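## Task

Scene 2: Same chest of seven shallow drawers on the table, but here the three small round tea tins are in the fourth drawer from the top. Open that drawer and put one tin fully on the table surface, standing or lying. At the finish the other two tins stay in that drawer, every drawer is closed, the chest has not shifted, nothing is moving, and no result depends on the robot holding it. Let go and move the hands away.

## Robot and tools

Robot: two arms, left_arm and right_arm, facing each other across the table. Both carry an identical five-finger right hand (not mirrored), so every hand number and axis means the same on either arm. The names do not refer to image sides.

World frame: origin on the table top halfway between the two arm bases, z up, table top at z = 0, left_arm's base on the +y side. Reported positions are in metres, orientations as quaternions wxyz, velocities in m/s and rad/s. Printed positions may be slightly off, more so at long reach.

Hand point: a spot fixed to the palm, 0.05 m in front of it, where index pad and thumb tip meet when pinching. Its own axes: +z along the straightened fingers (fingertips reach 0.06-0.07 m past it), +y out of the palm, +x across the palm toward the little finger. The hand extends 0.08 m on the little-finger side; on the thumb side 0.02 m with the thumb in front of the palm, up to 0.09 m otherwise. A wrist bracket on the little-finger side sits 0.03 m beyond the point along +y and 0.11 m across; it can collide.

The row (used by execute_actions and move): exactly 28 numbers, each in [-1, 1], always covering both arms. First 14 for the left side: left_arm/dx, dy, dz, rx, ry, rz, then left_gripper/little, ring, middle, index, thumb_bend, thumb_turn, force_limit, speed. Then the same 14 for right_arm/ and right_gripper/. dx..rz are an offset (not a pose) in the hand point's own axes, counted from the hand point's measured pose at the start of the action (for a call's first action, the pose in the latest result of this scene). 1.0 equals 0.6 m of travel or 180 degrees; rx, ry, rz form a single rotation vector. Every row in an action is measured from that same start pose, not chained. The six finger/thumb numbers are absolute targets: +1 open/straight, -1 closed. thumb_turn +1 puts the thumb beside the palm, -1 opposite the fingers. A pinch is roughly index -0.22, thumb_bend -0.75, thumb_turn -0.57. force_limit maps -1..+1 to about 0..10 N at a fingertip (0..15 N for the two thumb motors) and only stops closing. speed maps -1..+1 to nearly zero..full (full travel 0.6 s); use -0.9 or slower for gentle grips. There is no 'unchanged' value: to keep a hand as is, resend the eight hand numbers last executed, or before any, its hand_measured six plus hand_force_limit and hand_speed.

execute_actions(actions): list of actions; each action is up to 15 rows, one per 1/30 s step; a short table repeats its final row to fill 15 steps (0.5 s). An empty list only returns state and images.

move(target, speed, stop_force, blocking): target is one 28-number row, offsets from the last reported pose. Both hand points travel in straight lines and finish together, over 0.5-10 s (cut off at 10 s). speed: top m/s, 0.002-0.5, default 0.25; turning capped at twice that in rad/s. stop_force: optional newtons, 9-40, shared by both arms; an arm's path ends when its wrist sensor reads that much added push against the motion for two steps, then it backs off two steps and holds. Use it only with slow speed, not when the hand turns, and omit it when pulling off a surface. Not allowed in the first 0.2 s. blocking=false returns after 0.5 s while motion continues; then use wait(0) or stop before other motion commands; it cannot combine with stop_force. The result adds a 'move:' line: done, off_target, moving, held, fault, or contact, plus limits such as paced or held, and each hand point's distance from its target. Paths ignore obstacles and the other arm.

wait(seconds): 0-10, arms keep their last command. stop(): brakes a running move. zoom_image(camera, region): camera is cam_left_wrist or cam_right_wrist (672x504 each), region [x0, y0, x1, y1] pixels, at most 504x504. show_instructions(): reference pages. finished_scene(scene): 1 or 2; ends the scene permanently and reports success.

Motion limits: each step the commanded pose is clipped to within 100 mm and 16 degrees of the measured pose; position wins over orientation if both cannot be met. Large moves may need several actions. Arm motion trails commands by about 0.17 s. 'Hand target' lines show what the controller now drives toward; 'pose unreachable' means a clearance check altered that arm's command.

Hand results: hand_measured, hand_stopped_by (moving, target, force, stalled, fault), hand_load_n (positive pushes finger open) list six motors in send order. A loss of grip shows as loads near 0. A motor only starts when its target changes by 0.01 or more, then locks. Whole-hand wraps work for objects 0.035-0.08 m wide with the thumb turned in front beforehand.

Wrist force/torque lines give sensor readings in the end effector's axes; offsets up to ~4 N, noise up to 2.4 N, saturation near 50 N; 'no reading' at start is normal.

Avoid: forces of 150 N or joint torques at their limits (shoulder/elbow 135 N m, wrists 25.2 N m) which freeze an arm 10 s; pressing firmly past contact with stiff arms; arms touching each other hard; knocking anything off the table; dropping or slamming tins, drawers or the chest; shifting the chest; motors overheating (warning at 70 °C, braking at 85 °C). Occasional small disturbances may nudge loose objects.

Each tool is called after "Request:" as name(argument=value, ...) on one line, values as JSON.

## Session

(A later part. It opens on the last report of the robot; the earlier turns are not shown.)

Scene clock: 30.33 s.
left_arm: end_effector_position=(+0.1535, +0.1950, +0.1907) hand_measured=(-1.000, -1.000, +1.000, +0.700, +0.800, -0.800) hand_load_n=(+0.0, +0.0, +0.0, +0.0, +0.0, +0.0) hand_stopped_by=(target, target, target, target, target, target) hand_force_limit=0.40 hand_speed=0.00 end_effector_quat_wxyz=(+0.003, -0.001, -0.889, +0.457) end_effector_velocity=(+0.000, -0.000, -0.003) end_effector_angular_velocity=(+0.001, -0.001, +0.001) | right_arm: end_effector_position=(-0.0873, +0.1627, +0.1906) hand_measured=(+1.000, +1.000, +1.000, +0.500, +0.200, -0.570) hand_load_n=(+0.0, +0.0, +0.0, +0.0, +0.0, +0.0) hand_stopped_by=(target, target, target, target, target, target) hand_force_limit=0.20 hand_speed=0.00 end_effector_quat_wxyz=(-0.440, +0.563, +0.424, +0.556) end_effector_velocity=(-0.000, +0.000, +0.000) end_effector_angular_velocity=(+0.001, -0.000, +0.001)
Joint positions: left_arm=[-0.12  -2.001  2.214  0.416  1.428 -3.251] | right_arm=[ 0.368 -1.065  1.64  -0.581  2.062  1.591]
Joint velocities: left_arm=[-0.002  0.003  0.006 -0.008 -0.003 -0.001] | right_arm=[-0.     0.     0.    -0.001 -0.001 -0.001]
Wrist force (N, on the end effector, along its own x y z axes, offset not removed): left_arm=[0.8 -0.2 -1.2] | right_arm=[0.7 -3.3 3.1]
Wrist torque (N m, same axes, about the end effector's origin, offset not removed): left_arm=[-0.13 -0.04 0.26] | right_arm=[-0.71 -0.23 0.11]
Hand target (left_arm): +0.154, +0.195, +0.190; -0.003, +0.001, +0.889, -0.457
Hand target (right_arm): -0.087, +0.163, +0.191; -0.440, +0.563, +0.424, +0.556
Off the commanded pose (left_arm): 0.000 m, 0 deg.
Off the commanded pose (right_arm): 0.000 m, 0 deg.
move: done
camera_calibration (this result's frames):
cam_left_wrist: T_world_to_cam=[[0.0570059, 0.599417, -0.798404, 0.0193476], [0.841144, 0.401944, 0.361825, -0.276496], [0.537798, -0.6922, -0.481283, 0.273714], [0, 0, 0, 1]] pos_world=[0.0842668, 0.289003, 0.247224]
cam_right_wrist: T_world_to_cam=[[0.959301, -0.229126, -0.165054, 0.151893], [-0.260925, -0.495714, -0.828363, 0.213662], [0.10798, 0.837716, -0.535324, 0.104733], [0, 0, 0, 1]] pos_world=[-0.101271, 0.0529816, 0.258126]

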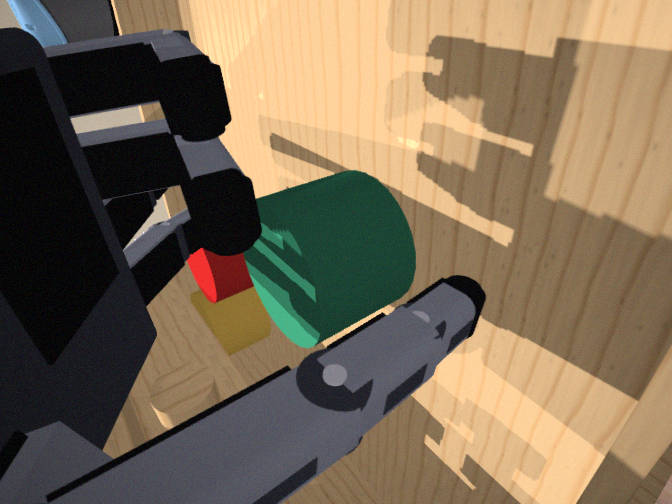

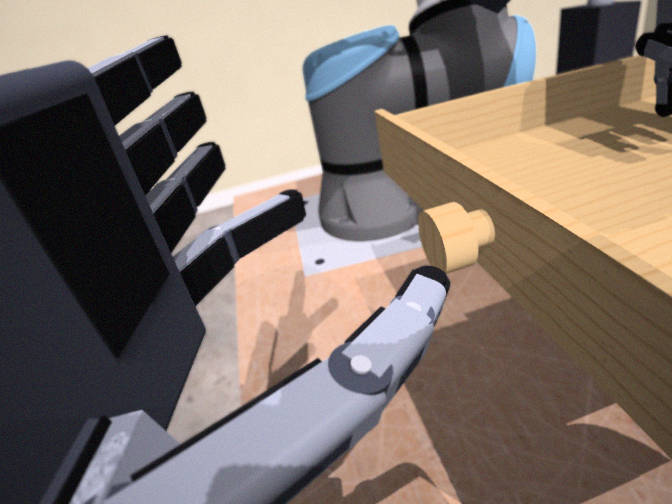

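Request:
execute_actions(actions=[[[0,0,0,0,0,0,-1,-1,1,-0.4,0,-0.8,0.4,-0.6,0,0,0,0,0,0,1,1,1,0.5,0.2,-0.57,0.2,0]],[[0,0,0,0,0,0,-1,-1,1,-0.4,0,-0.8,0.4,-0.6,0,0,0,0,0,0,1,1,1,0.5,0.2,-0.57,0.2,0]],[[0,0,0,0,0,0,-1,-1,1,-0.4,0,-0.8,0.4,-0.6,0,0,0,0,0,0,1,1,1,0.5,0.2,-0.57,0.2,0]],[[0,0,0,0,0,0,-1,-1,1,-0.4,0,-0.8,0.4,-0.6,0,0,0,0,0,0,1,1,1,0.5,0.2,-0.57,0.2,0]]])

Scene clock: 32.50 s.
left_arm: end_effector_position=(+0.1535, +0.1950, +0.1906) hand_measured=(-1.000, -1.000, +1.000, +0.084, +0.386, -0.800) hand_load_n=(+0.0, +0.0, +0.0, +11.5, +11.0, -1.0) hand_stopped_by=(target, target, target, force, force, target) hand_force_limit=0.40 hand_speed=-0.60 end_effector_quat_wxyz=(+0.004, -0.001, -0.889, +0.457) end_effector_velocity=(+0.000, -0.000, -0.000) end_effector_angular_velocity=(+0.000, -0.001, +0.000) | right_arm: end_effector_position=(-0.0873, +0.1627, +0.1906) hand_measured=(+1.000, +1.000, +1.000, +0.500, +0.200, -0.570) hand_load_n=(+0.0, +0.0, +0.0, +0.0, +0.0, +0.0) hand_stopped_by=(target, target, target, target, target, target) hand_force_limit=0.20 hand_speed=0.00 end_effector_quat_wxyz=(-0.440, +0.563, +0.424, +0.556) end_effector_velocity=(+0.000, +0.000, +0.001) end_effector_angular_velocity=(+0.001, +0.000, -0.002)
Joint positions: left_arm=[-0.12  -2.001  2.214  0.415  1.428 -3.251] | right_arm=[ 0.368 -1.065  1.64  -0.581  2.062  1.591]
Joint velocities: left_arm=[-0.     0.     0.    -0.001 -0.001  0.   ] | right_arm=[-0.    -0.    -0.001  0.     0.002  0.   ]
Wrist force (N, on the end effector, along its own x y z axes, offset not removed): left_arm=[-0.8 -0.2 1.3] | right_arm=[0.7 -2.3 3.3]
Wrist torque (N m, same axes, about the end effector's origin, offset not removed): left_arm=[-0.30 0.17 0.02] | right_arm=[-0.62 -0.26 0.19]
Hand target (left_arm): +0.154, +0.195, +0.191; -0.004, +0.001, +0.889, -0.457
Hand target (right_arm): -0.087, +0.163, +0.191; -0.440, +0.563, +0.424, +0.556
Off the commanded pose (left_arm): 0.000 m, 0 deg.
Off the commanded pose (right_arm): 0.000 m, 0 deg.
camera_calibration (this result's frames):
cam_left_wrist: T_world_to_cam=[[0.0569668, 0.599497, -0.798347, 0.0192993], [0.841153, 0.401919, 0.361832, -0.276462], [0.537788, -0.692145, -0.481373, 0.273709], [0, 0, 0, 1]] pos_world=[0.0842505, 0.288992, 0.247196]
cam_right_wrist: T_world_to_cam=[[0.959298, -0.229127, -0.165071, 0.151894], [-0.260936, -0.495681, -0.82838, 0.213674], [0.107981, 0.837736, -0.535293, 0.104728], [0, 0, 0, 1]] pos_world=[-0.101265, 0.052983, 0.258136]

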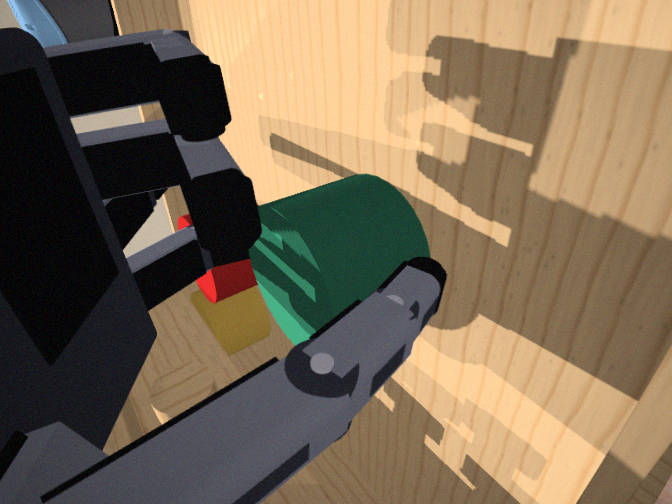

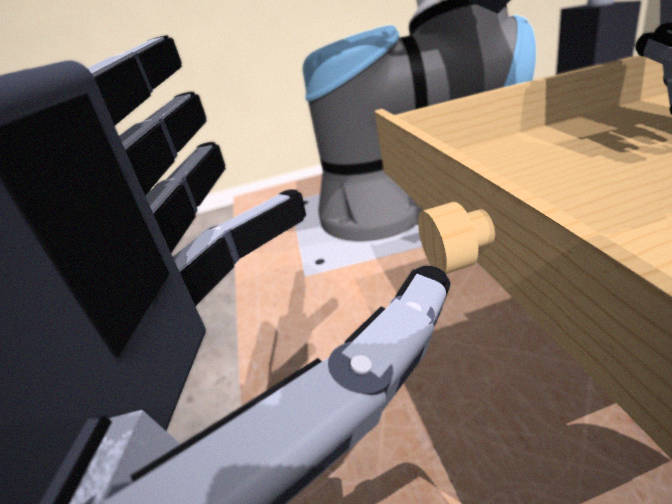

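Request:
move(target=[0.067,-0.047,-0.035,0,0,0,-1,-1,1,-0.4,0,-0.8,0.4,-0.6,0,0,0,0,0,0,1,1,1,0.5,0.2,-0.57,0.2,0], speed=0.04)

Scene clock: 34.33 s.
left_arm: end_effector_position=(+0.1137, +0.1958, +0.2257) hand_measured=(-1.000, -1.000, +1.000, +0.084, +0.386, -0.800) hand_load_n=(+0.0, +0.0, +0.0, +11.5, +11.0, -1.0) hand_stopped_by=(target, target, target, force, force, target) hand_force_limit=0.40 hand_speed=-0.60 end_effector_quat_wxyz=(+0.004, -0.001, -0.889, +0.457) end_effector_velocity=(-0.003, +0.000, +0.001) end_effector_angular_velocity=(+0.001, -0.002, +0.001) | right_arm: end_effector_position=(-0.0873, +0.1627, +0.1906) hand_measured=(+1.000, +1.000, +1.000, +0.500, +0.200, -0.570) hand_load_n=(+0.0, +0.0, +0.0, +0.0, +0.0, +0.0) hand_stopped_by=(target, target, target, target, target, target) hand_force_limit=0.20 hand_speed=0.00 end_effector_quat_wxyz=(-0.440, +0.563, +0.424, +0.556) end_effector_velocity=(-0.000, -0.000, +0.000) end_effector_angular_velocity=(+0.001, -0.000, -0.000)
Joint positions: left_arm=[-0.401 -2.079  2.169  0.582  1.205 -3.427] | right_arm=[ 0.368 -1.065  1.64  -0.581  2.062  1.591]
Joint velocities: left_arm=[-0.025 -0.004 -0.001  0.012 -0.021 -0.017] | right_arm=[ 0.    -0.    -0.    -0.     0.001 -0.   ]
Wrist force (N, on the end effector, along its own x y z axes, offset not removed): left_arm=[1.3 -0.1 1.0] | right_arm=[-0.9 -2.3 3.1]
Wrist torque (N m, same axes, about the end effector's origin, offset not removed): left_arm=[-0.29 -0.19 0.26] | right_arm=[-0.54 0.07 0.05]
Hand target (left_arm): +0.113, +0.196, +0.226; -0.004, +0.000, +0.889, -0.457
Hand target (right_arm): -0.087, +0.163, +0.191; -0.440, +0.563, +0.424, +0.556
Off the commanded pose (left_arm): 0.000 m, 0 deg.
Off the commanded pose (right_arm): 0.000 m, 0 deg.
move: done
camera_calibration (this result's frames):
cam_left_wrist: T_world_to_cam=[[0.0563513, 0.599591, -0.79832, 0.0491249], [0.841728, 0.401495, 0.360964, -0.255784], [0.536953, -0.69231, -0.482068, 0.31282], [0, 0, 0, 1]] pos_world=[0.0445623, 0.289809, 0.282347]
cam_right_wrist: T_world_to_cam=[[0.959298, -0.229127, -0.165071, 0.151894], [-0.260936, -0.495681, -0.828379, 0.213674], [0.107981, 0.837736, -0.535293, 0.104728], [0, 0, 0, 1]] pos_world=[-0.101265, 0.052983, 0.258136]

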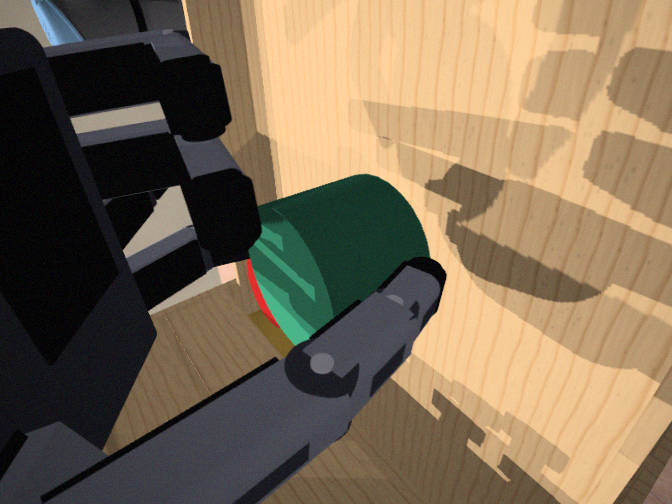

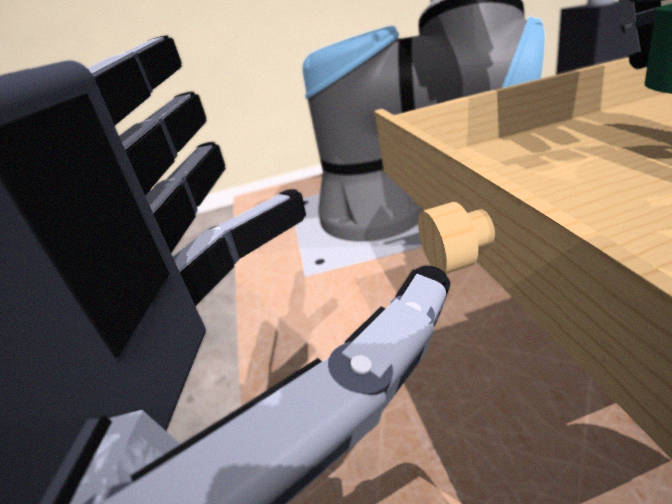

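Request:
move(target=[-0.033,-0.197,-0.21,0,0,0,-1,-1,1,-0.4,0,-0.8,0.4,-0.6,0,0,0,0,0,0,1,1,1,0.5,0.2,-0.57,0.2,0], speed=0.12)

Request:
move(target=[0,0,0,0,0,0,-1,-1,1,-0.4,0,-0.8,0.4,-0.6,-0.007,0.463,0.125,0,0,0,1,1,1,0.5,0.2,-0.57,0.2,0], speed=0.05, stop_force=14)

Scene clock: 36.63 s.
left_arm: end_effector_position=(+0.1347, +0.2291, +0.3948) hand_measured=(-1.000, -1.000, +1.000, +0.084, +0.386, -0.800) hand_load_n=(+0.0, +0.0, +0.0, +11.5, +11.0, -1.0) hand_stopped_by=(target, target, target, force, force, target) hand_force_limit=0.40 hand_speed=-0.60 end_effector_quat_wxyz=(+0.004, -0.001, -0.889, +0.457) end_effector_velocity=(+0.000, +0.001, +0.003) end_effector_angular_velocity=(+0.001, -0.000, +0.000) | right_arm: end_effector_position=(-0.0873, +0.1627, +0.1906) hand_measured=(+1.000, +1.000, +1.000, +0.500, +0.200, -0.570) hand_load_n=(+0.0, +0.0, +0.0, +0.0, +0.0, +0.0) hand_stopped_by=(target, target, target, target, target, target) hand_force_limit=0.20 hand_speed=0.00 end_effector_quat_wxyz=(-0.440, +0.563, +0.424, +0.556) end_effector_velocity=(+0.000, -0.000, +0.000) end_effector_angular_velocity=(+0.000, +0.000, +0.000)
Joint positions: left_arm=[-0.357 -2.105  1.741  1.027  1.24  -3.398] | right_arm=[ 0.368 -1.065  1.64  -0.581  2.062  1.591]
Joint velocities: left_arm=[ 0.001  0.002 -0.008  0.007  0.001  0.   ] | right_arm=[-0. -0.  0. -0. -0.  0.]
Wrist force (N, on the end effector, along its own x y z axes, offset not removed): left_arm=[-1.2 0.6 -0.5] | right_arm=[0.8 -1.6 3.2]
Wrist torque (N m, same axes, about the end effector's origin, offset not removed): left_arm=[-0.10 0.21 0.18] | right_arm=[-0.38 -0.19 0.17]
Hand target (left_arm): +0.135, +0.229, +0.395; -0.004, +0.001, +0.889, -0.457
Hand target (right_arm): -0.087, +0.163, +0.191; -0.440, +0.563, +0.424, +0.556
Off the commanded pose (left_arm): 0.000 m, 0 deg.
Off the commanded pose (right_arm): 0.000 m, 0 deg.
move: done
camera_calibration (this result's frames):
cam_left_wrist: T_world_to_cam=[[0.0564556, 0.599448, -0.79842, 0.163036], [0.841668, 0.401576, 0.361014, -0.347854], [0.537036, -0.692386, -0.481865, 0.406039], [0, 0, 0, 1]] pos_world=[0.0655158, 0.323094, 0.451407]
cam_right_wrist: T_world_to_cam=[[0.959298, -0.229127, -0.165071, 0.151894], [-0.260936, -0.495681, -0.82838, 0.213674], [0.107981, 0.837736, -0.535293, 0.104728], [0, 0, 0, 1]] pos_world=[-0.101265, 0.052983, 0.258136]

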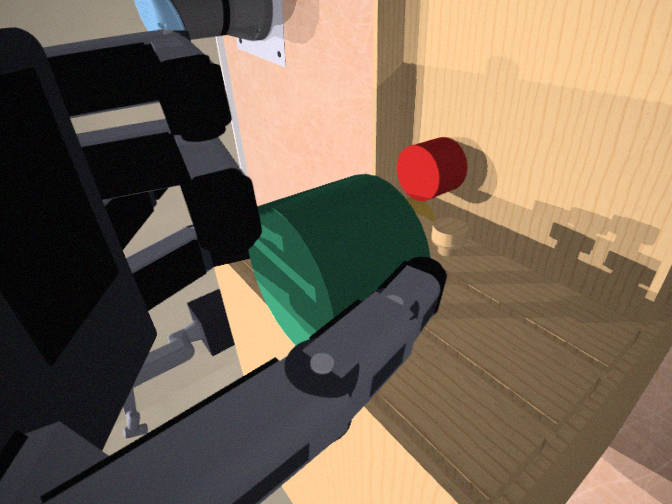

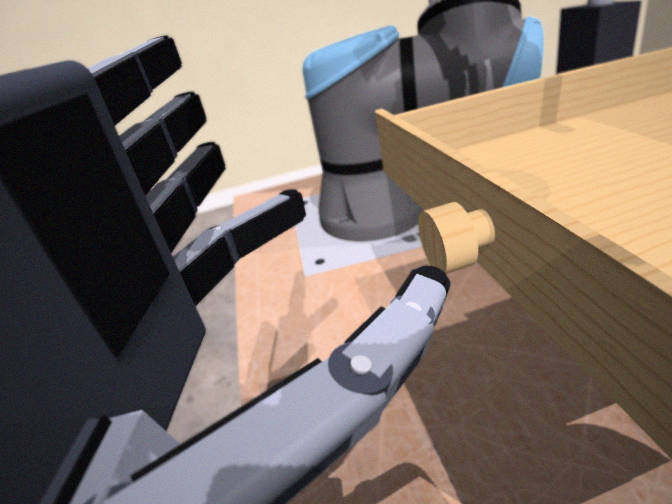

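Scene clock: 38.63 s.
left_arm: end_effector_position=(+0.1347, +0.2291, +0.3948) hand_measured=(-1.000, -1.000, +1.000, +0.084, +0.386, -0.800) hand_load_n=(+0.0, +0.0, +0.0, +11.5, +11.0, -1.0) hand_stopped_by=(target, target, target, force, force, target) hand_force_limit=0.40 hand_speed=-0.60 end_effector_quat_wxyz=(+0.004, -0.001, -0.889, +0.457) end_effector_velocity=(+0.000, -0.000, -0.000) end_effector_angular_velocity=(+0.001, -0.001, +0.001) | right_arm: end_effector_position=(-0.0229, +0.1632, +0.1886) hand_measured=(+1.000, +1.000, +1.000, +0.500, +0.200, -0.570) hand_load_n=(+0.0, +0.0, +0.0, +0.0, +0.0, +0.0) hand_stopped_by=(target, target, target, target, target, target) hand_force_limit=0.20 hand_speed=0.00 end_effector_quat_wxyz=(-0.439, +0.563, +0.424, +0.557) end_effector_velocity=(-0.002, -0.000, -0.000) end_effector_angular_velocity=(-0.001, -0.000, -0.001)
Joint positions: left_arm=[-0.357 -2.105  1.741  1.027  1.24  -3.398] | right_arm=[ 0.247 -1.115  1.727 -0.617  1.941  1.591]
Joint velocities: left_arm=[ 0.     0.002 -0.     0.    -0.001  0.   ] | right_arm=[ 0.004  0.002 -0.003  0.003  0.005 -0.   ]
Wrist force (N, on the end effector, along its own x y z axes, offset not removed): left_arm=[-1.3 1.3 -0.1] | right_arm=[-0.5 -0.8 2.9]
Wrist torque (N m, same axes, about the end effector's origin, offset not removed): left_arm=[-0.01 0.37 0.06] | right_arm=[-0.39 0.10 0.13]
Hand target (left_arm): +0.135, +0.229, +0.395; -0.004, +0.001, +0.889, -0.457
Hand target (right_arm): -0.023, +0.163, +0.189; -0.439, +0.563, +0.424, +0.557
Off the commanded pose (left_arm): 0.000 m, 0 deg.
Off the commanded pose (right_arm): 0.223 m, 0 deg.
move: contact (right_arm)
camera_calibration (this result's frames):
cam_left_wrist: T_world_to_cam=[[0.0564655, 0.599447, -0.798421, 0.163035], [0.841668, 0.401572, 0.36102, -0.347855], [0.537035, -0.69239, -0.48186, 0.406037], [0, 0, 0, 1]] pos_world=[0.0655165, 0.323094, 0.451407]
cam_right_wrist: T_world_to_cam=[[0.959258, -0.22952, -0.164757, 0.0899141], [-0.260866, -0.495564, -0.828472, 0.228971], [0.108504, 0.837697, -0.535248, 0.0963046], [0, 0, 0, 1]] pos_world=[-0.0369693, 0.0534329, 0.256057]

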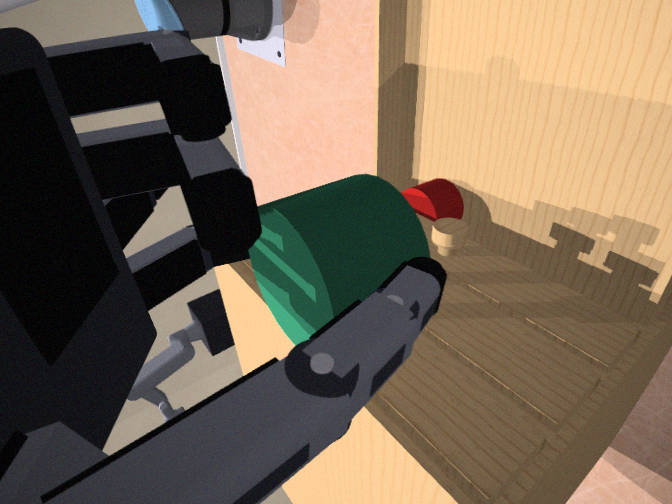

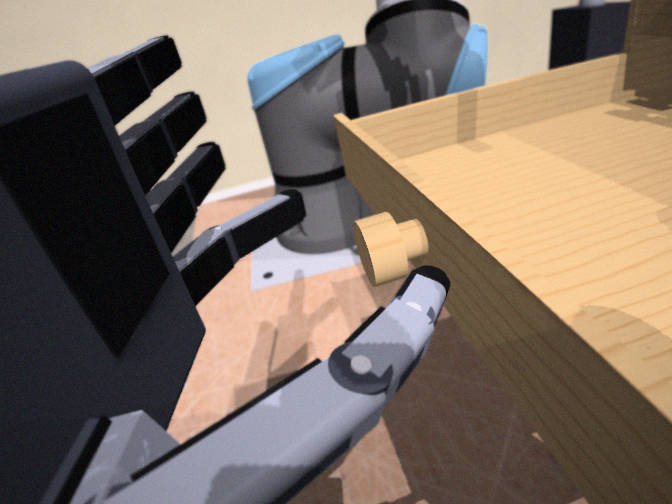

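Request:
move(target=[0,0,0,0,0,0,-1,-1,1,-0.4,0,-0.8,0.4,-0.6,-0.004,0.365,0.099,0,0,0,1,1,1,0.5,0.2,-0.57,0.2,0], speed=0.03, stop_force=14)

Scene clock: 46.73 s.
left_arm: end_effector_position=(+0.1347, +0.2291, +0.3948) hand_measured=(-1.000, -1.000, +1.000, +0.084, +0.386, -0.800) hand_load_n=(+0.0, +0.0, +0.0, +11.5, +11.0, -1.0) hand_stopped_by=(target, target, target, force, force, target) hand_force_limit=0.40 hand_speed=-0.60 end_effector_quat_wxyz=(+0.004, -0.001, -0.889, +0.457) end_effector_velocity=(+0.001, +0.001, +0.000) end_effector_angular_velocity=(-0.001, -0.000, +0.001) | right_arm: end_effector_position=(+0.2037, +0.1650, +0.1821) hand_measured=(+1.000, +1.000, +1.000, +0.500, +0.200, -0.570) hand_load_n=(+0.0, +0.0, +0.0, +0.0, -0.5, -0.5) hand_stopped_by=(target, target, target, target, target, target) hand_force_limit=0.20 hand_speed=0.00 end_effector_quat_wxyz=(-0.439, +0.563, +0.425, +0.557) end_effector_velocity=(+0.003, -0.000, +0.000) end_effector_angular_velocity=(+0.001, -0.000, -0.001)
Joint positions: left_arm=[-0.357 -2.105  1.741  1.027  1.24  -3.398] | right_arm=[-0.214 -1.17   1.834 -0.669  1.48   1.592]
Joint velocities: left_arm=[ 0.    -0.002 -0.     0.001 -0.001 -0.   ] | right_arm=[-0.006  0.    -0.    -0.001 -0.004  0.   ]
Wrist force (N, on the end effector, along its own x y z axes, offset not removed): left_arm=[-0.3 -0.8 -0.7] | right_arm=[0.7 -3.0 0.5]
Wrist torque (N m, same axes, about the end effector's origin, offset not removed): left_arm=[-0.28 0.10 0.14] | right_arm=[-0.46 -0.03 0.17]
Hand target (left_arm): +0.135, +0.229, +0.395; -0.004, +0.001, +0.889, -0.457
Hand target (right_arm): +0.204, +0.165, +0.182; -0.439, +0.563, +0.425, +0.557
Off the commanded pose (left_arm): 0.000 m, 0 deg.
Off the commanded pose (right_arm): 0.001 m, 0 deg.
move: done
camera_calibration (this result's frames):
cam_left_wrist: T_world_to_cam=[[0.0564657, 0.599447, -0.798421, 0.163035], [0.841668, 0.401572, 0.36102, -0.347855], [0.537035, -0.69239, -0.48186, 0.406037], [0, 0, 0, 1]] pos_world=[0.0655165, 0.323094, 0.451407]
cam_right_wrist: T_world_to_cam=[[0.959492, -0.229571, -0.163315, -0.128417], [-0.259658, -0.495634, -0.828809, 0.2835], [0.109326, 0.837642, -0.535167, 0.0665111], [0, 0, 0, 1]] pos_world=[0.189557, 0.0553189, 0.24959]

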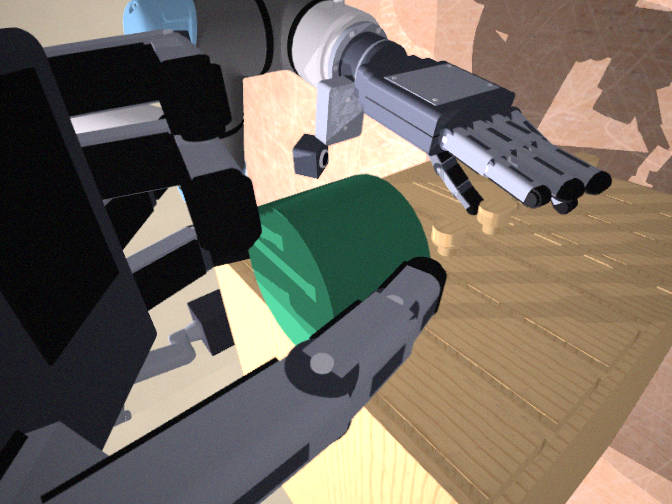

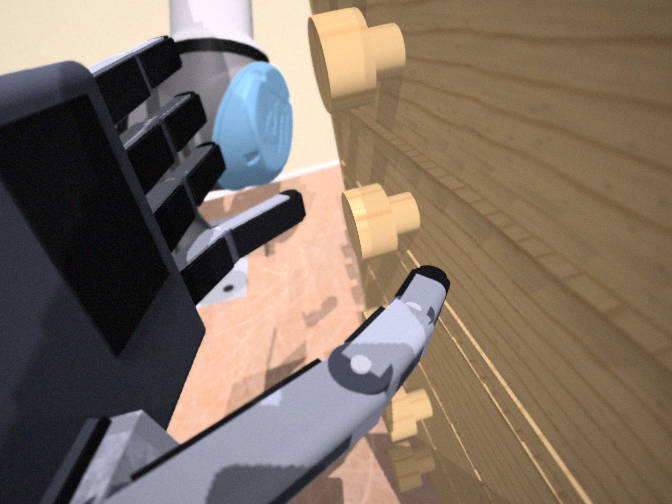

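Request:
move(target=[0,0,0,0,0,0,-1,-1,1,-0.4,0,-0.8,0.4,-0.6,0,0.007,0.002,0,0,0,1,1,1,0.5,0.2,-0.57,0.2,0], speed=0.01, stop_force=9)

Request:
move(target=[0,0,0,0,0,0,-1,-1,1,-0.4,0,-0.8,0.4,-0.6,0.1,-0.35,-0.35,0,0,0,1,1,1,0.5,0.2,-0.57,0.2,0], speed=0.2)

Scene clock: 47.47 s.
left_arm: end_effector_position=(+0.1347, +0.2291, +0.3948) hand_measured=(-1.000, -1.000, +1.000, +0.084, +0.386, -0.800) hand_load_n=(+0.0, +0.0, +0.0, +11.5, +11.0, -1.0) hand_stopped_by=(target, target, target, force, force, target) hand_force_limit=0.40 hand_speed=-0.60 end_effector_quat_wxyz=(+0.004, -0.001, -0.889, +0.457) end_effector_velocity=(-0.000, -0.000, +0.000) end_effector_angular_velocity=(+0.000, +0.000, -0.000) | right_arm: end_effector_position=(+0.2059, +0.1651, +0.1820) hand_measured=(+1.000, +1.000, +1.000, +0.500, +0.198, -0.570) hand_load_n=(+0.0, +0.0, +0.0, +0.0, -4.0, -0.5) hand_stopped_by=(target, target, target, target, target, target) hand_force_limit=0.20 hand_speed=0.00 end_effector_quat_wxyz=(-0.439, +0.563, +0.425, +0.557) end_effector_velocity=(-0.002, -0.000, -0.000) end_effector_angular_velocity=(-0.001, +0.000, -0.002)
Joint positions: left_arm=[-0.357 -2.105  1.741  1.027  1.24  -3.398] | right_arm=[-0.219 -1.17   1.833 -0.669  1.476  1.592]
Joint velocities: left_arm=[ 0.     0.    -0.001  0.     0.    -0.   ] | right_arm=[ 0.006 -0.    -0.     0.001  0.007 -0.   ]
Wrist force (N, on the end effector, along its own x y z axes, offset not removed): left_arm=[1.8 0.6 -0.2] | right_arm=[3.0 -18.7 -12.5]
Wrist torque (N m, same axes, about the end effector's origin, offset not removed): left_arm=[-0.09 -0.10 0.23] | right_arm=[-1.21 -0.23 0.24]
Hand target (left_arm): +0.135, +0.229, +0.395; -0.004, +0.001, +0.889, -0.457
Hand target (right_arm): +0.205, +0.165, +0.182; -0.439, +0.563, +0.425, +0.557
Off the commanded pose (left_arm): 0.000 m, 0 deg.
Off the commanded pose (right_arm): 0.002 m, 0 deg.
move: contact (right_arm)
camera_calibration (this result's frames):
cam_left_wrist: T_world_to_cam=[[0.0564657, 0.599447, -0.79842, 0.163035], [0.841668, 0.401572, 0.36102, -0.347855], [0.537035, -0.69239, -0.48186, 0.406037], [0, 0, 0, 1]] pos_world=[0.0655165, 0.323094, 0.451407]
cam_right_wrist: T_world_to_cam=[[0.959467, -0.229667, -0.163328, -0.130462], [-0.259729, -0.495678, -0.82876, 0.28404], [0.109381, 0.837589, -0.535238, 0.0661993], [0, 0, 0, 1]] pos_world=[0.191707, 0.0553819, 0.249526]

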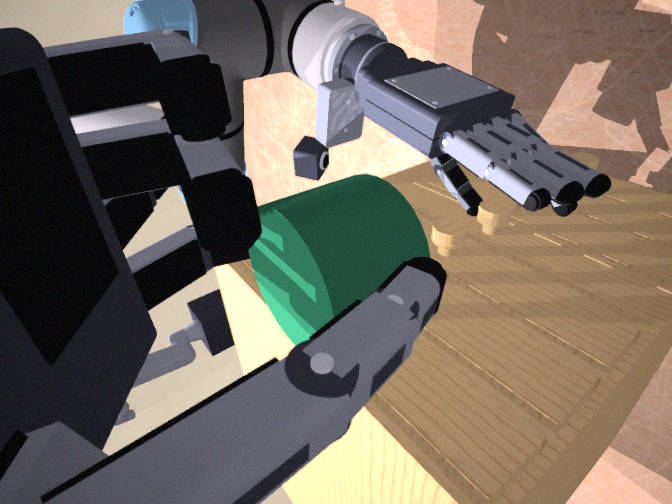

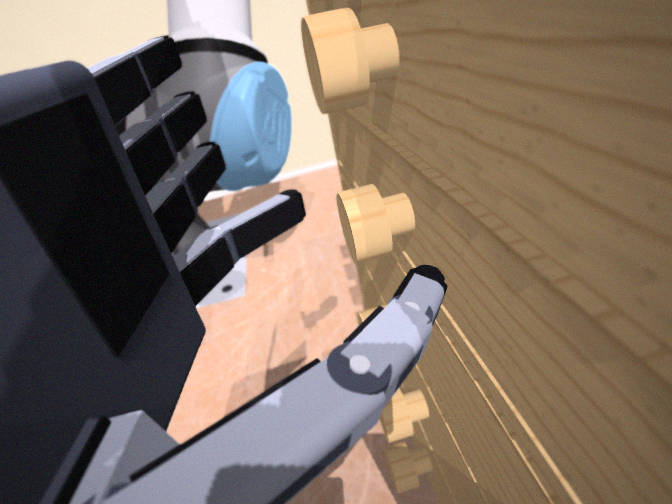

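Scene clock: 49.63 s.
left_arm: end_effector_position=(+0.1347, +0.2291, +0.3948) hand_measured=(-1.000, -1.000, +1.000, +0.084, +0.386, -0.800) hand_load_n=(+0.0, +0.0, +0.0, +11.5, +11.0, -1.0) hand_stopped_by=(target, target, target, force, force, target) hand_force_limit=0.40 hand_speed=-0.60 end_effector_quat_wxyz=(+0.004, -0.001, -0.889, +0.457) end_effector_velocity=(+0.000, +0.000, +0.000) end_effector_angular_velocity=(-0.001, -0.000, +0.001) | right_arm: end_effector_position=(-0.0493, +0.0149, +0.2453) hand_measured=(+1.000, +1.000, +1.000, +0.500, +0.200, -0.570) hand_load_n=(+0.0, +0.0, +0.0, +0.0, +0.0, +0.0) hand_stopped_by=(target, target, target, target, target, target) hand_force_limit=0.20 hand_speed=0.00 end_effector_quat_wxyz=(-0.439, +0.563, +0.424, +0.556) end_effector_velocity=(-0.002, -0.001, +0.001) end_effector_angular_velocity=(+0.000, +0.000, -0.001)
Joint positions: left_arm=[-0.357 -2.105  1.741  1.027  1.24  -3.398] | right_arm=[ 0.362 -1.454  2.015 -0.568  2.056  1.591]
Joint velocities: left_arm=[-0.    -0.001 -0.     0.    -0.001  0.   ] | right_arm=[ 0.007 -0.    -0.002  0.001  0.008  0.   ]
Wrist force (N, on the end effector, along its own x y z axes, offset not removed): left_arm=[2.3 2.4 0.1] | right_arm=[-0.8 -2.7 2.1]
Wrist torque (N m, same axes, about the end effector's origin, offset not removed): left_arm=[0.09 -0.16 0.40] | right_arm=[-0.56 0.02 0.05]
Hand target (left_arm): +0.135, +0.229, +0.395; -0.004, +0.001, +0.889, -0.457
Hand target (right_arm): -0.050, +0.015, +0.245; -0.439, +0.563, +0.424, +0.556
Off the commanded pose (left_arm): 0.000 m, 0 deg.
Off the commanded pose (right_arm): 0.000 m, 0 deg.
move: done
camera_calibration (this result's frames):
cam_left_wrist: T_world_to_cam=[[0.0564659, 0.599447, -0.79842, 0.163035], [0.841668, 0.401571, 0.361021, -0.347855], [0.537035, -0.69239, -0.48186, 0.406037], [0, 0, 0, 1]] pos_world=[0.0655165, 0.323094, 0.451407]
cam_right_wrist: T_world_to_cam=[[0.959224, -0.229456, -0.16504, 0.0906265], [-0.261071, -0.495525, -0.828431, 0.195585], [0.108307, 0.837738, -0.535224, 0.253723], [0, 0, 0, 1]] pos_world=[-0.0633496, -0.0948413, 0.312784]

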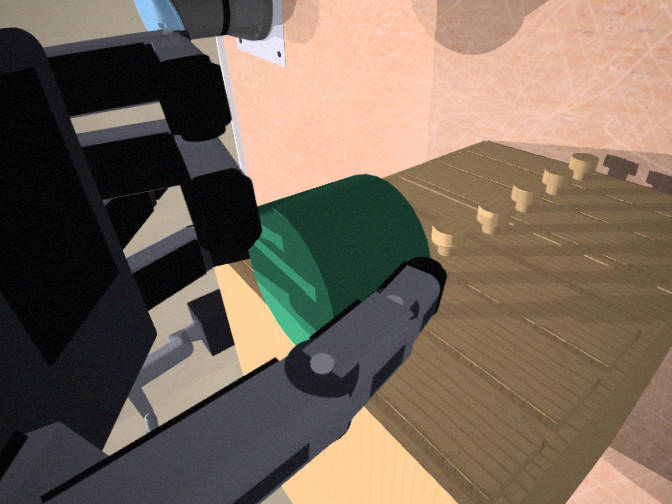

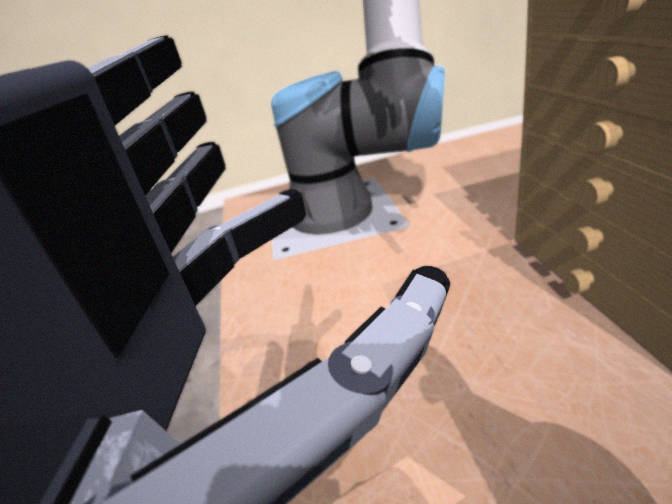

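Request:
move(target=[0.142,0.368,0.44,0,0,0,-1,-1,1,-0.4,0,-0.8,0.4,-0.6,0.2,0,-0.25,0,0,0,1,1,1,0.5,0.2,-0.57,0.2,0], speed=0.15)

Request:
move(target=[0,0.06,0.045,0,0,0,-1,-1,1,-0.4,0,-0.8,0.4,-0.6,0,0,0,0,0,0,1,1,1,0.5,0.2,-0.57,0.2,0], speed=0.015, stop_force=9)

Scene clock: 52.87 s.
left_arm: end_effector_position=(+0.0470, +0.1440, +0.0622) hand_measured=(-1.000, -1.000, +1.000, +0.084, +0.386, -0.800) hand_load_n=(+0.0, +0.0, +0.0, +11.5, +11.0, -1.0) hand_stopped_by=(target, target, target, force, force, target) hand_force_limit=0.40 hand_speed=-0.60 end_effector_quat_wxyz=(+0.004, -0.000, -0.889, +0.457) end_effector_velocity=(-0.001, -0.002, -0.002) end_effector_angular_velocity=(-0.002, +0.002, -0.001) | right_arm: end_effector_position=(-0.0803, -0.1121, +0.3491) hand_measured=(+1.000, +1.000, +1.000, +0.500, +0.200, -0.570) hand_load_n=(+0.0, +0.0, +0.0, +0.0, +0.0, +0.0) hand_stopped_by=(target, target, target, target, target, target) hand_force_limit=0.20 hand_speed=0.00 end_effector_quat_wxyz=(-0.440, +0.563, +0.424, +0.556) end_effector_velocity=(-0.000, +0.000, -0.000) end_effector_angular_velocity=(-0.000, -0.000, +0.001)
Joint positions: left_arm=[-0.595 -1.708  2.407  0.033  1.057 -3.566] | right_arm=[ 0.569 -1.761  2.02  -0.266  2.263  1.589]
Joint velocities: left_arm=[ 0.005  0.009 -0.002 -0.011  0.005  0.004] | right_arm=[-0.     0.     0.    -0.    -0.001 -0.   ]
Wrist force (N, on the end effector, along its own x y z axes, offset not removed): left_arm=[1.2 -1.3 -0.4] | right_arm=[-0.2 -1.6 2.6]
Wrist torque (N m, same axes, about the end effector's origin, offset not removed): left_arm=[-0.28 -0.12 0.13] | right_arm=[-0.42 -0.06 0.09]
Hand target (left_arm): +0.047, +0.144, +0.062; -0.004, +0.000, +0.889, -0.457
Hand target (right_arm): -0.080, -0.112, +0.349; -0.440, +0.563, +0.424, +0.556
Off the commanded pose (left_arm): 0.001 m, 0 deg.
Off the commanded pose (right_arm): 0.025 m, 0 deg.
move: held (right_arm); limits=held; held on 23 of 91 steps (right_arm), including the last (right_arm)
pose unreachable (right arm): on one or more control steps of this call, first in action 0 (counted from 0), this arm could not follow its commanded pose, so it was not sent that pose on those steps. On the call's last step it was still not sent that pose. It may still have moved: this result reports where it is.
cause: the commanded pose would bring two parts of the arm too close to each other (joints 4 (wrist 1) to 6 (wrist 3) lie between them).
camera_calibration (this result's frames):
cam_left_wrist: T_world_to_cam=[[0.0560382, 0.599662, -0.798289, -0.0466463], [0.84186, 0.401475, 0.360679, -0.119819], [0.536779, -0.69226, -0.482333, 0.233998], [0, 0, 0, 1]] pos_world=[-0.0221202, 0.238064, 0.118844]
cam_right_wrist: T_world_to_cam=[[0.959237, -0.229037, -0.16555, 0.108566], [-0.261255, -0.495335, -0.828486, 0.210573], [0.107751, 0.837965, -0.53498, 0.418909], [0, 0, 0, 1]] pos_world=[-0.0942652, -0.221862, 0.416538]

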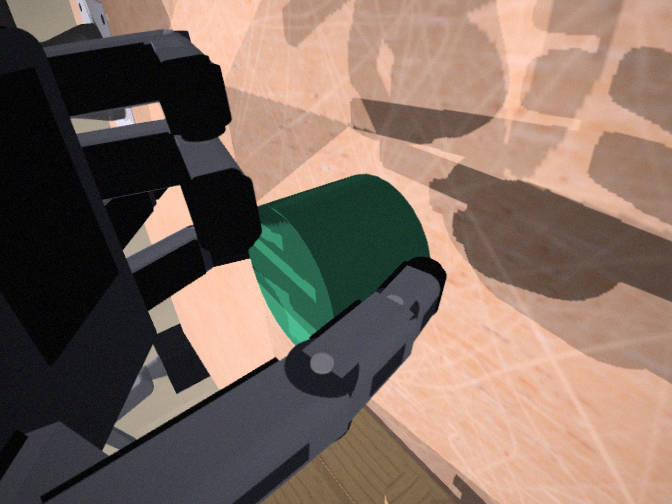

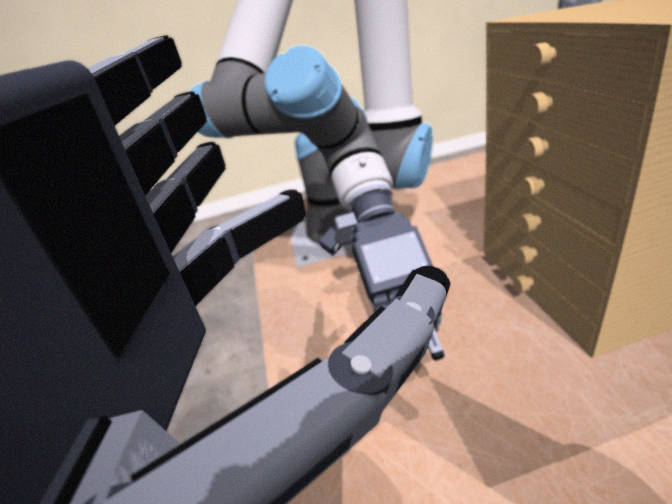

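Scene clock: 55.90 s.
left_arm: end_effector_position=(+0.0469, +0.1433, +0.0229) hand_measured=(-1.000, -1.000, +1.000, +0.084, +0.386, -0.800) hand_load_n=(+0.0, +0.0, +0.0, +11.0, +11.0, -1.0) hand_stopped_by=(target, target, target, force, force, target) hand_force_limit=0.40 hand_speed=-0.60 end_effector_quat_wxyz=(+0.004, -0.001, -0.889, +0.457) end_effector_velocity=(+0.000, -0.000, +0.006) end_effector_angular_velocity=(-0.000, -0.000, +0.000) | right_arm: end_effector_position=(-0.0803, -0.1121, +0.3491) hand_measured=(+1.000, +1.000, +1.000, +0.500, +0.200, -0.570) hand_load_n=(+0.0, +0.0, +0.0, +0.0, +0.0, +0.0) hand_stopped_by=(target, target, target, target, target, target) hand_force_limit=0.20 hand_speed=0.00 end_effector_quat_wxyz=(-0.440, +0.563, +0.424, +0.556) end_effector_velocity=(+0.000, -0.000, -0.001) end_effector_angular_velocity=(-0.002, -0.001, -0.000)
Joint positions: left_arm=[-0.594 -1.606  2.459 -0.121  1.058 -3.565] | right_arm=[ 0.569 -1.761  2.02  -0.266  2.263  1.589]
Joint velocities: left_arm=[-0.    -0.018 -0.008  0.025 -0.001  0.   ] | right_arm=[0.    0.    0.001 0.001 0.    0.   ]
Wrist force (N, on the end effector, along its own x y z axes, offset not removed): left_arm=[-0.5 -0.1 0.7] | right_arm=[-0.7 -2.3 2.5]
Wrist torque (N m, same axes, about the end effector's origin, offset not removed): left_arm=[-0.26 0.13 0.05] | right_arm=[-0.52 -0.01 0.09]
Hand target (left_arm): +0.047, +0.143, +0.024; -0.004, +0.000, +0.889, -0.457
Hand target (right_arm): -0.080, -0.112, +0.349; -0.440, +0.563, +0.424, +0.556
Off the commanded pose (left_arm): 0.006 m, 0 deg.
Off the commanded pose (right_arm): 0.000 m, 0 deg.
move: contact (left_arm)
camera_calibration (this result's frames):
cam_left_wrist: T_world_to_cam=[[0.0561859, 0.599879, -0.798115, -0.0776545], [0.84182, 0.401343, 0.36092, -0.105201], [0.536826, -0.692148, -0.48244, 0.214633], [0, 0, 0, 1]] pos_world=[-0.0222978, 0.237363, 0.0795396]
cam_right_wrist: T_world_to_cam=[[0.959235, -0.229044, -0.165549, 0.108562], [-0.261258, -0.495334, -0.828486, 0.210574], [0.107758, 0.837964, -0.534981, 0.418908], [0, 0, 0, 1]] pos_world=[-0.0942629, -0.22186, 0.416537]

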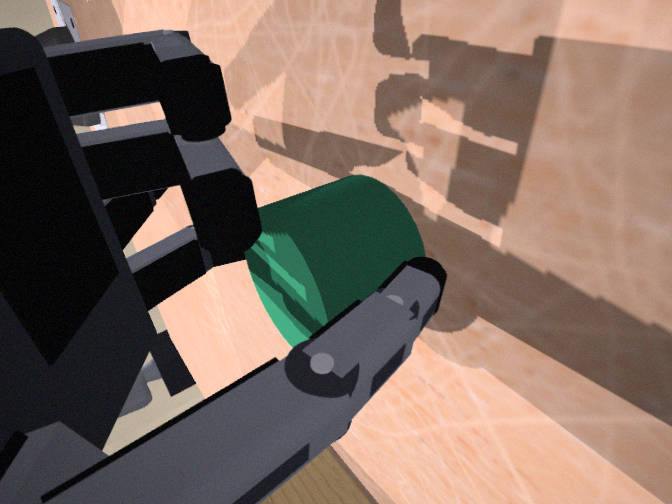

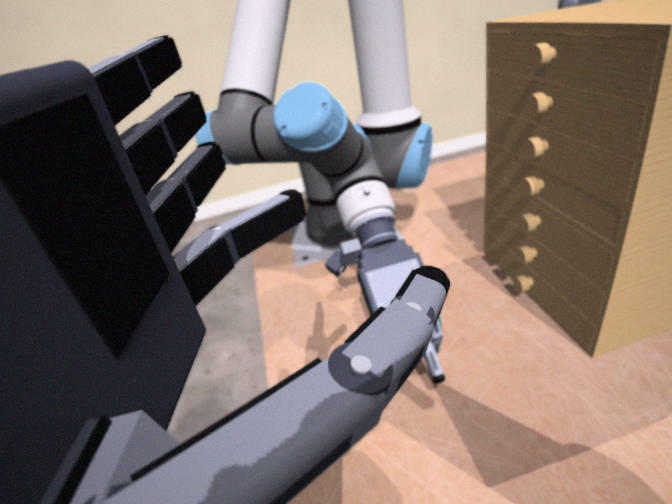

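Release, then rise.

Request:
execute_actions(actions=[[[0,0,0,0,0,0,-1,-1,1,0.7,0.8,-0.8,0.4,-0.3,0,0,0,0,0,0,1,1,1,0.5,0.2,-0.57,0.2,0]],[[0,0,0,0,0,0,-1,-1,1,0.7,0.8,-0.8,0.4,-0.3,0,0,0,0,0,0,1,1,1,0.5,0.2,-0.57,0.2,0]]])

Request:
move(target=[0,-0.2,-0.15,0,0,0,-1,-1,1,0.7,0.8,-0.8,0.4,-0.3,0,0,0,0,0,0,1,1,1,0.5,0.2,-0.57,0.2,0], speed=0.1)

Scene clock: 57.03 s.
left_arm: end_effector_position=(+0.0469, +0.1433, +0.0229) hand_measured=(-1.000, -1.000, +1.000, +0.700, +0.800, -0.800) hand_load_n=(+0.0, +0.0, +0.0, +0.0, +0.0, +0.0) hand_stopped_by=(target, target, target, target, target, target) hand_force_limit=0.40 hand_speed=-0.30 end_effector_quat_wxyz=(+0.004, -0.001, -0.889, +0.457) end_effector_velocity=(-0.000, -0.000, +0.000) end_effector_angular_velocity=(-0.000, +0.001, -0.001) | right_arm: end_effector_position=(-0.0803, -0.1121, +0.3491) hand_measured=(+1.000, +1.000, +1.000, +0.500, +0.200, -0.570) hand_load_n=(+0.0, +0.0, +0.0, +0.0, +0.0, +0.0) hand_stopped_by=(target, target, target, target, target, target) hand_force_limit=0.20 hand_speed=0.00 end_effector_quat_wxyz=(-0.440, +0.563, +0.424, +0.556) end_effector_velocity=(-0.000, +0.001, +0.001) end_effector_angular_velocity=(+0.003, +0.002, +0.000)
Joint positions: left_arm=[-0.594 -1.606  2.459 -0.121  1.058 -3.565] | right_arm=[ 0.569 -1.761  2.02  -0.266  2.263  1.589]
Joint velocities: left_arm=[-0.    -0.001 -0.    -0.     0.001  0.   ] | right_arm=[-0.     0.    -0.001 -0.002 -0.001  0.   ]
Wrist force (N, on the end effector, along its own x y z axes, offset not removed): left_arm=[-1.2 0.2 -1.9] | right_arm=[0.5 -3.0 2.0]
Wrist torque (N m, same axes, about the end effector's origin, offset not removed): left_arm=[-0.10 0.28 0.03] | right_arm=[-0.56 -0.13 0.23]
Hand target (left_arm): +0.047, +0.143, +0.023; -0.004, +0.001, +0.889, -0.457
Hand target (right_arm): -0.080, -0.112, +0.349; -0.440, +0.563, +0.424, +0.556
Off the commanded pose (left_arm): 0.000 m, 0 deg.
Off the commanded pose (right_arm): 0.000 m, 0 deg.
camera_calibration (this result's frames):
cam_left_wrist: T_world_to_cam=[[0.0561696, 0.599858, -0.798133, -0.0776289], [0.841827, 0.401353, 0.360892, -0.105202], [0.536816, -0.692161, -0.482433, 0.214644], [0, 0, 0, 1]] pos_world=[-0.0223018, 0.237358, 0.0795599]
cam_right_wrist: T_world_to_cam=[[0.959235, -0.229044, -0.165549, 0.108562], [-0.261258, -0.495334, -0.828486, 0.210574], [0.107758, 0.837964, -0.534981, 0.418908], [0, 0, 0, 1]] pos_world=[-0.0942629, -0.22186, 0.416538]

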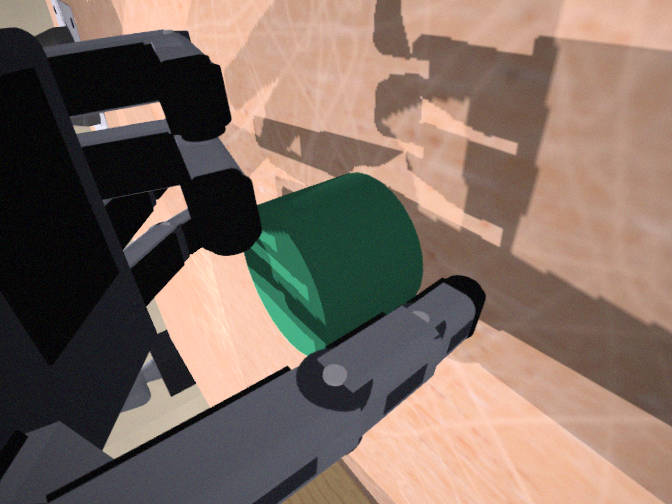

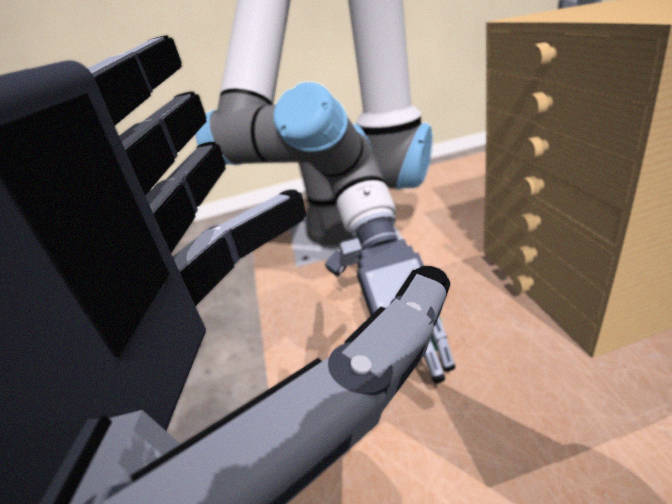

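Scene clock: 59.10 s.
left_arm: end_effector_position=(+0.0478, +0.1464, +0.1725) hand_measured=(-1.000, -1.000, +1.000, +0.700, +0.800, -0.800) hand_load_n=(+0.0, +0.0, +0.0, +0.0, +0.0, +0.0) hand_stopped_by=(target, target, target, target, target, target) hand_force_limit=0.40 hand_speed=-0.30 end_effector_quat_wxyz=(+0.004, -0.001, -0.889, +0.457) end_effector_velocity=(-0.000, +0.001, +0.002) end_effector_angular_velocity=(+0.001, -0.001, +0.000) | right_arm: end_effector_position=(-0.0803, -0.1121, +0.3491) hand_measured=(+1.000, +1.000, +1.000, +0.500, +0.200, -0.570) hand_load_n=(+0.0, +0.0, +0.0, +0.0, +0.0, +0.0) hand_stopped_by=(target, target, target, target, target, target) hand_force_limit=0.20 hand_speed=0.00 end_effector_quat_wxyz=(-0.440, +0.563, +0.424, +0.556) end_effector_velocity=(-0.000, +0.000, +0.000) end_effector_angular_velocity=(+0.001, +0.001, +0.001)
Joint positions: left_arm=[-0.6   -1.888  2.212  0.409  1.053 -3.57 ] | right_arm=[ 0.569 -1.761  2.02  -0.266  2.263  1.589]
Joint velocities: left_arm=[-0.002 -0.003 -0.004  0.009 -0.002 -0.002] | right_arm=[ 0.    -0.    -0.001 -0.    -0.     0.   ]
Wrist force (N, on the end effector, along its own x y z axes, offset not removed): left_arm=[-0.1 -0.7 -0.9] | right_arm=[-0.8 -2.1 2.7]
Wrist torque (N m, same axes, about the end effector's origin, offset not removed): left_arm=[-0.18 0.14 0.07] | right_arm=[-0.47 0.05 0.15]
Hand target (left_arm): +0.048, +0.146, +0.173; -0.004, +0.001, +0.889, -0.457
Hand target (right_arm): -0.080, -0.112, +0.349; -0.440, +0.563, +0.424, +0.556
Off the commanded pose (left_arm): 0.000 m, 0 deg.
Off the commanded pose (right_arm): 0.000 m, 0 deg.
move: done
camera_calibration (this result's frames):
cam_left_wrist: T_world_to_cam=[[0.0561622, 0.599803, -0.798174, 0.0399642], [0.841863, 0.401335, 0.360827, -0.161195], [0.536761, -0.692219, -0.482412, 0.288486], [0, 0, 0, 1]] pos_world=[-0.0213879, 0.240418, 0.229231]
cam_right_wrist: T_world_to_cam=[[0.959235, -0.229044, -0.165549, 0.108562], [-0.261258, -0.495334, -0.828486, 0.210574], [0.107758, 0.837964, -0.534981, 0.418908], [0, 0, 0, 1]] pos_world=[-0.0942629, -0.22186, 0.416538]

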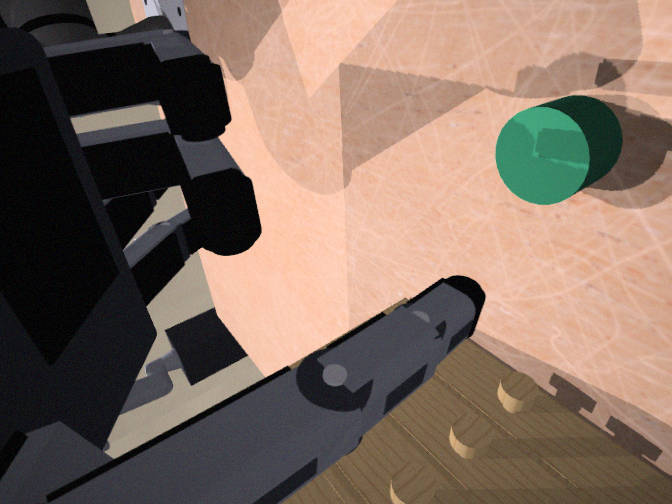

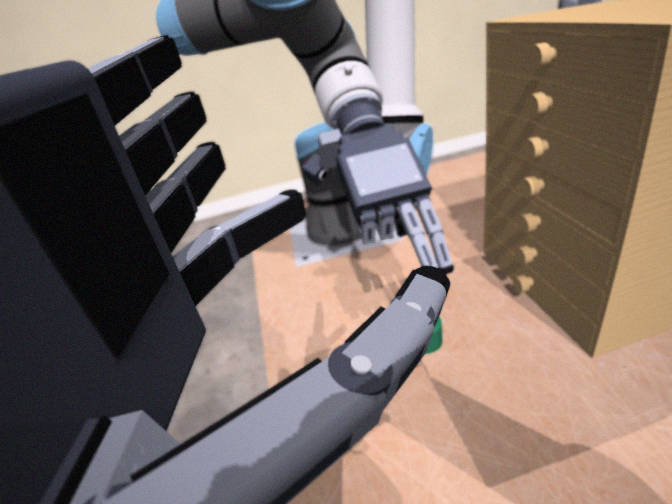

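Tin stands on the table, drawers shut, arms clear.

Request:
finished_scene(scene=2)

The scene is finished: the task was done.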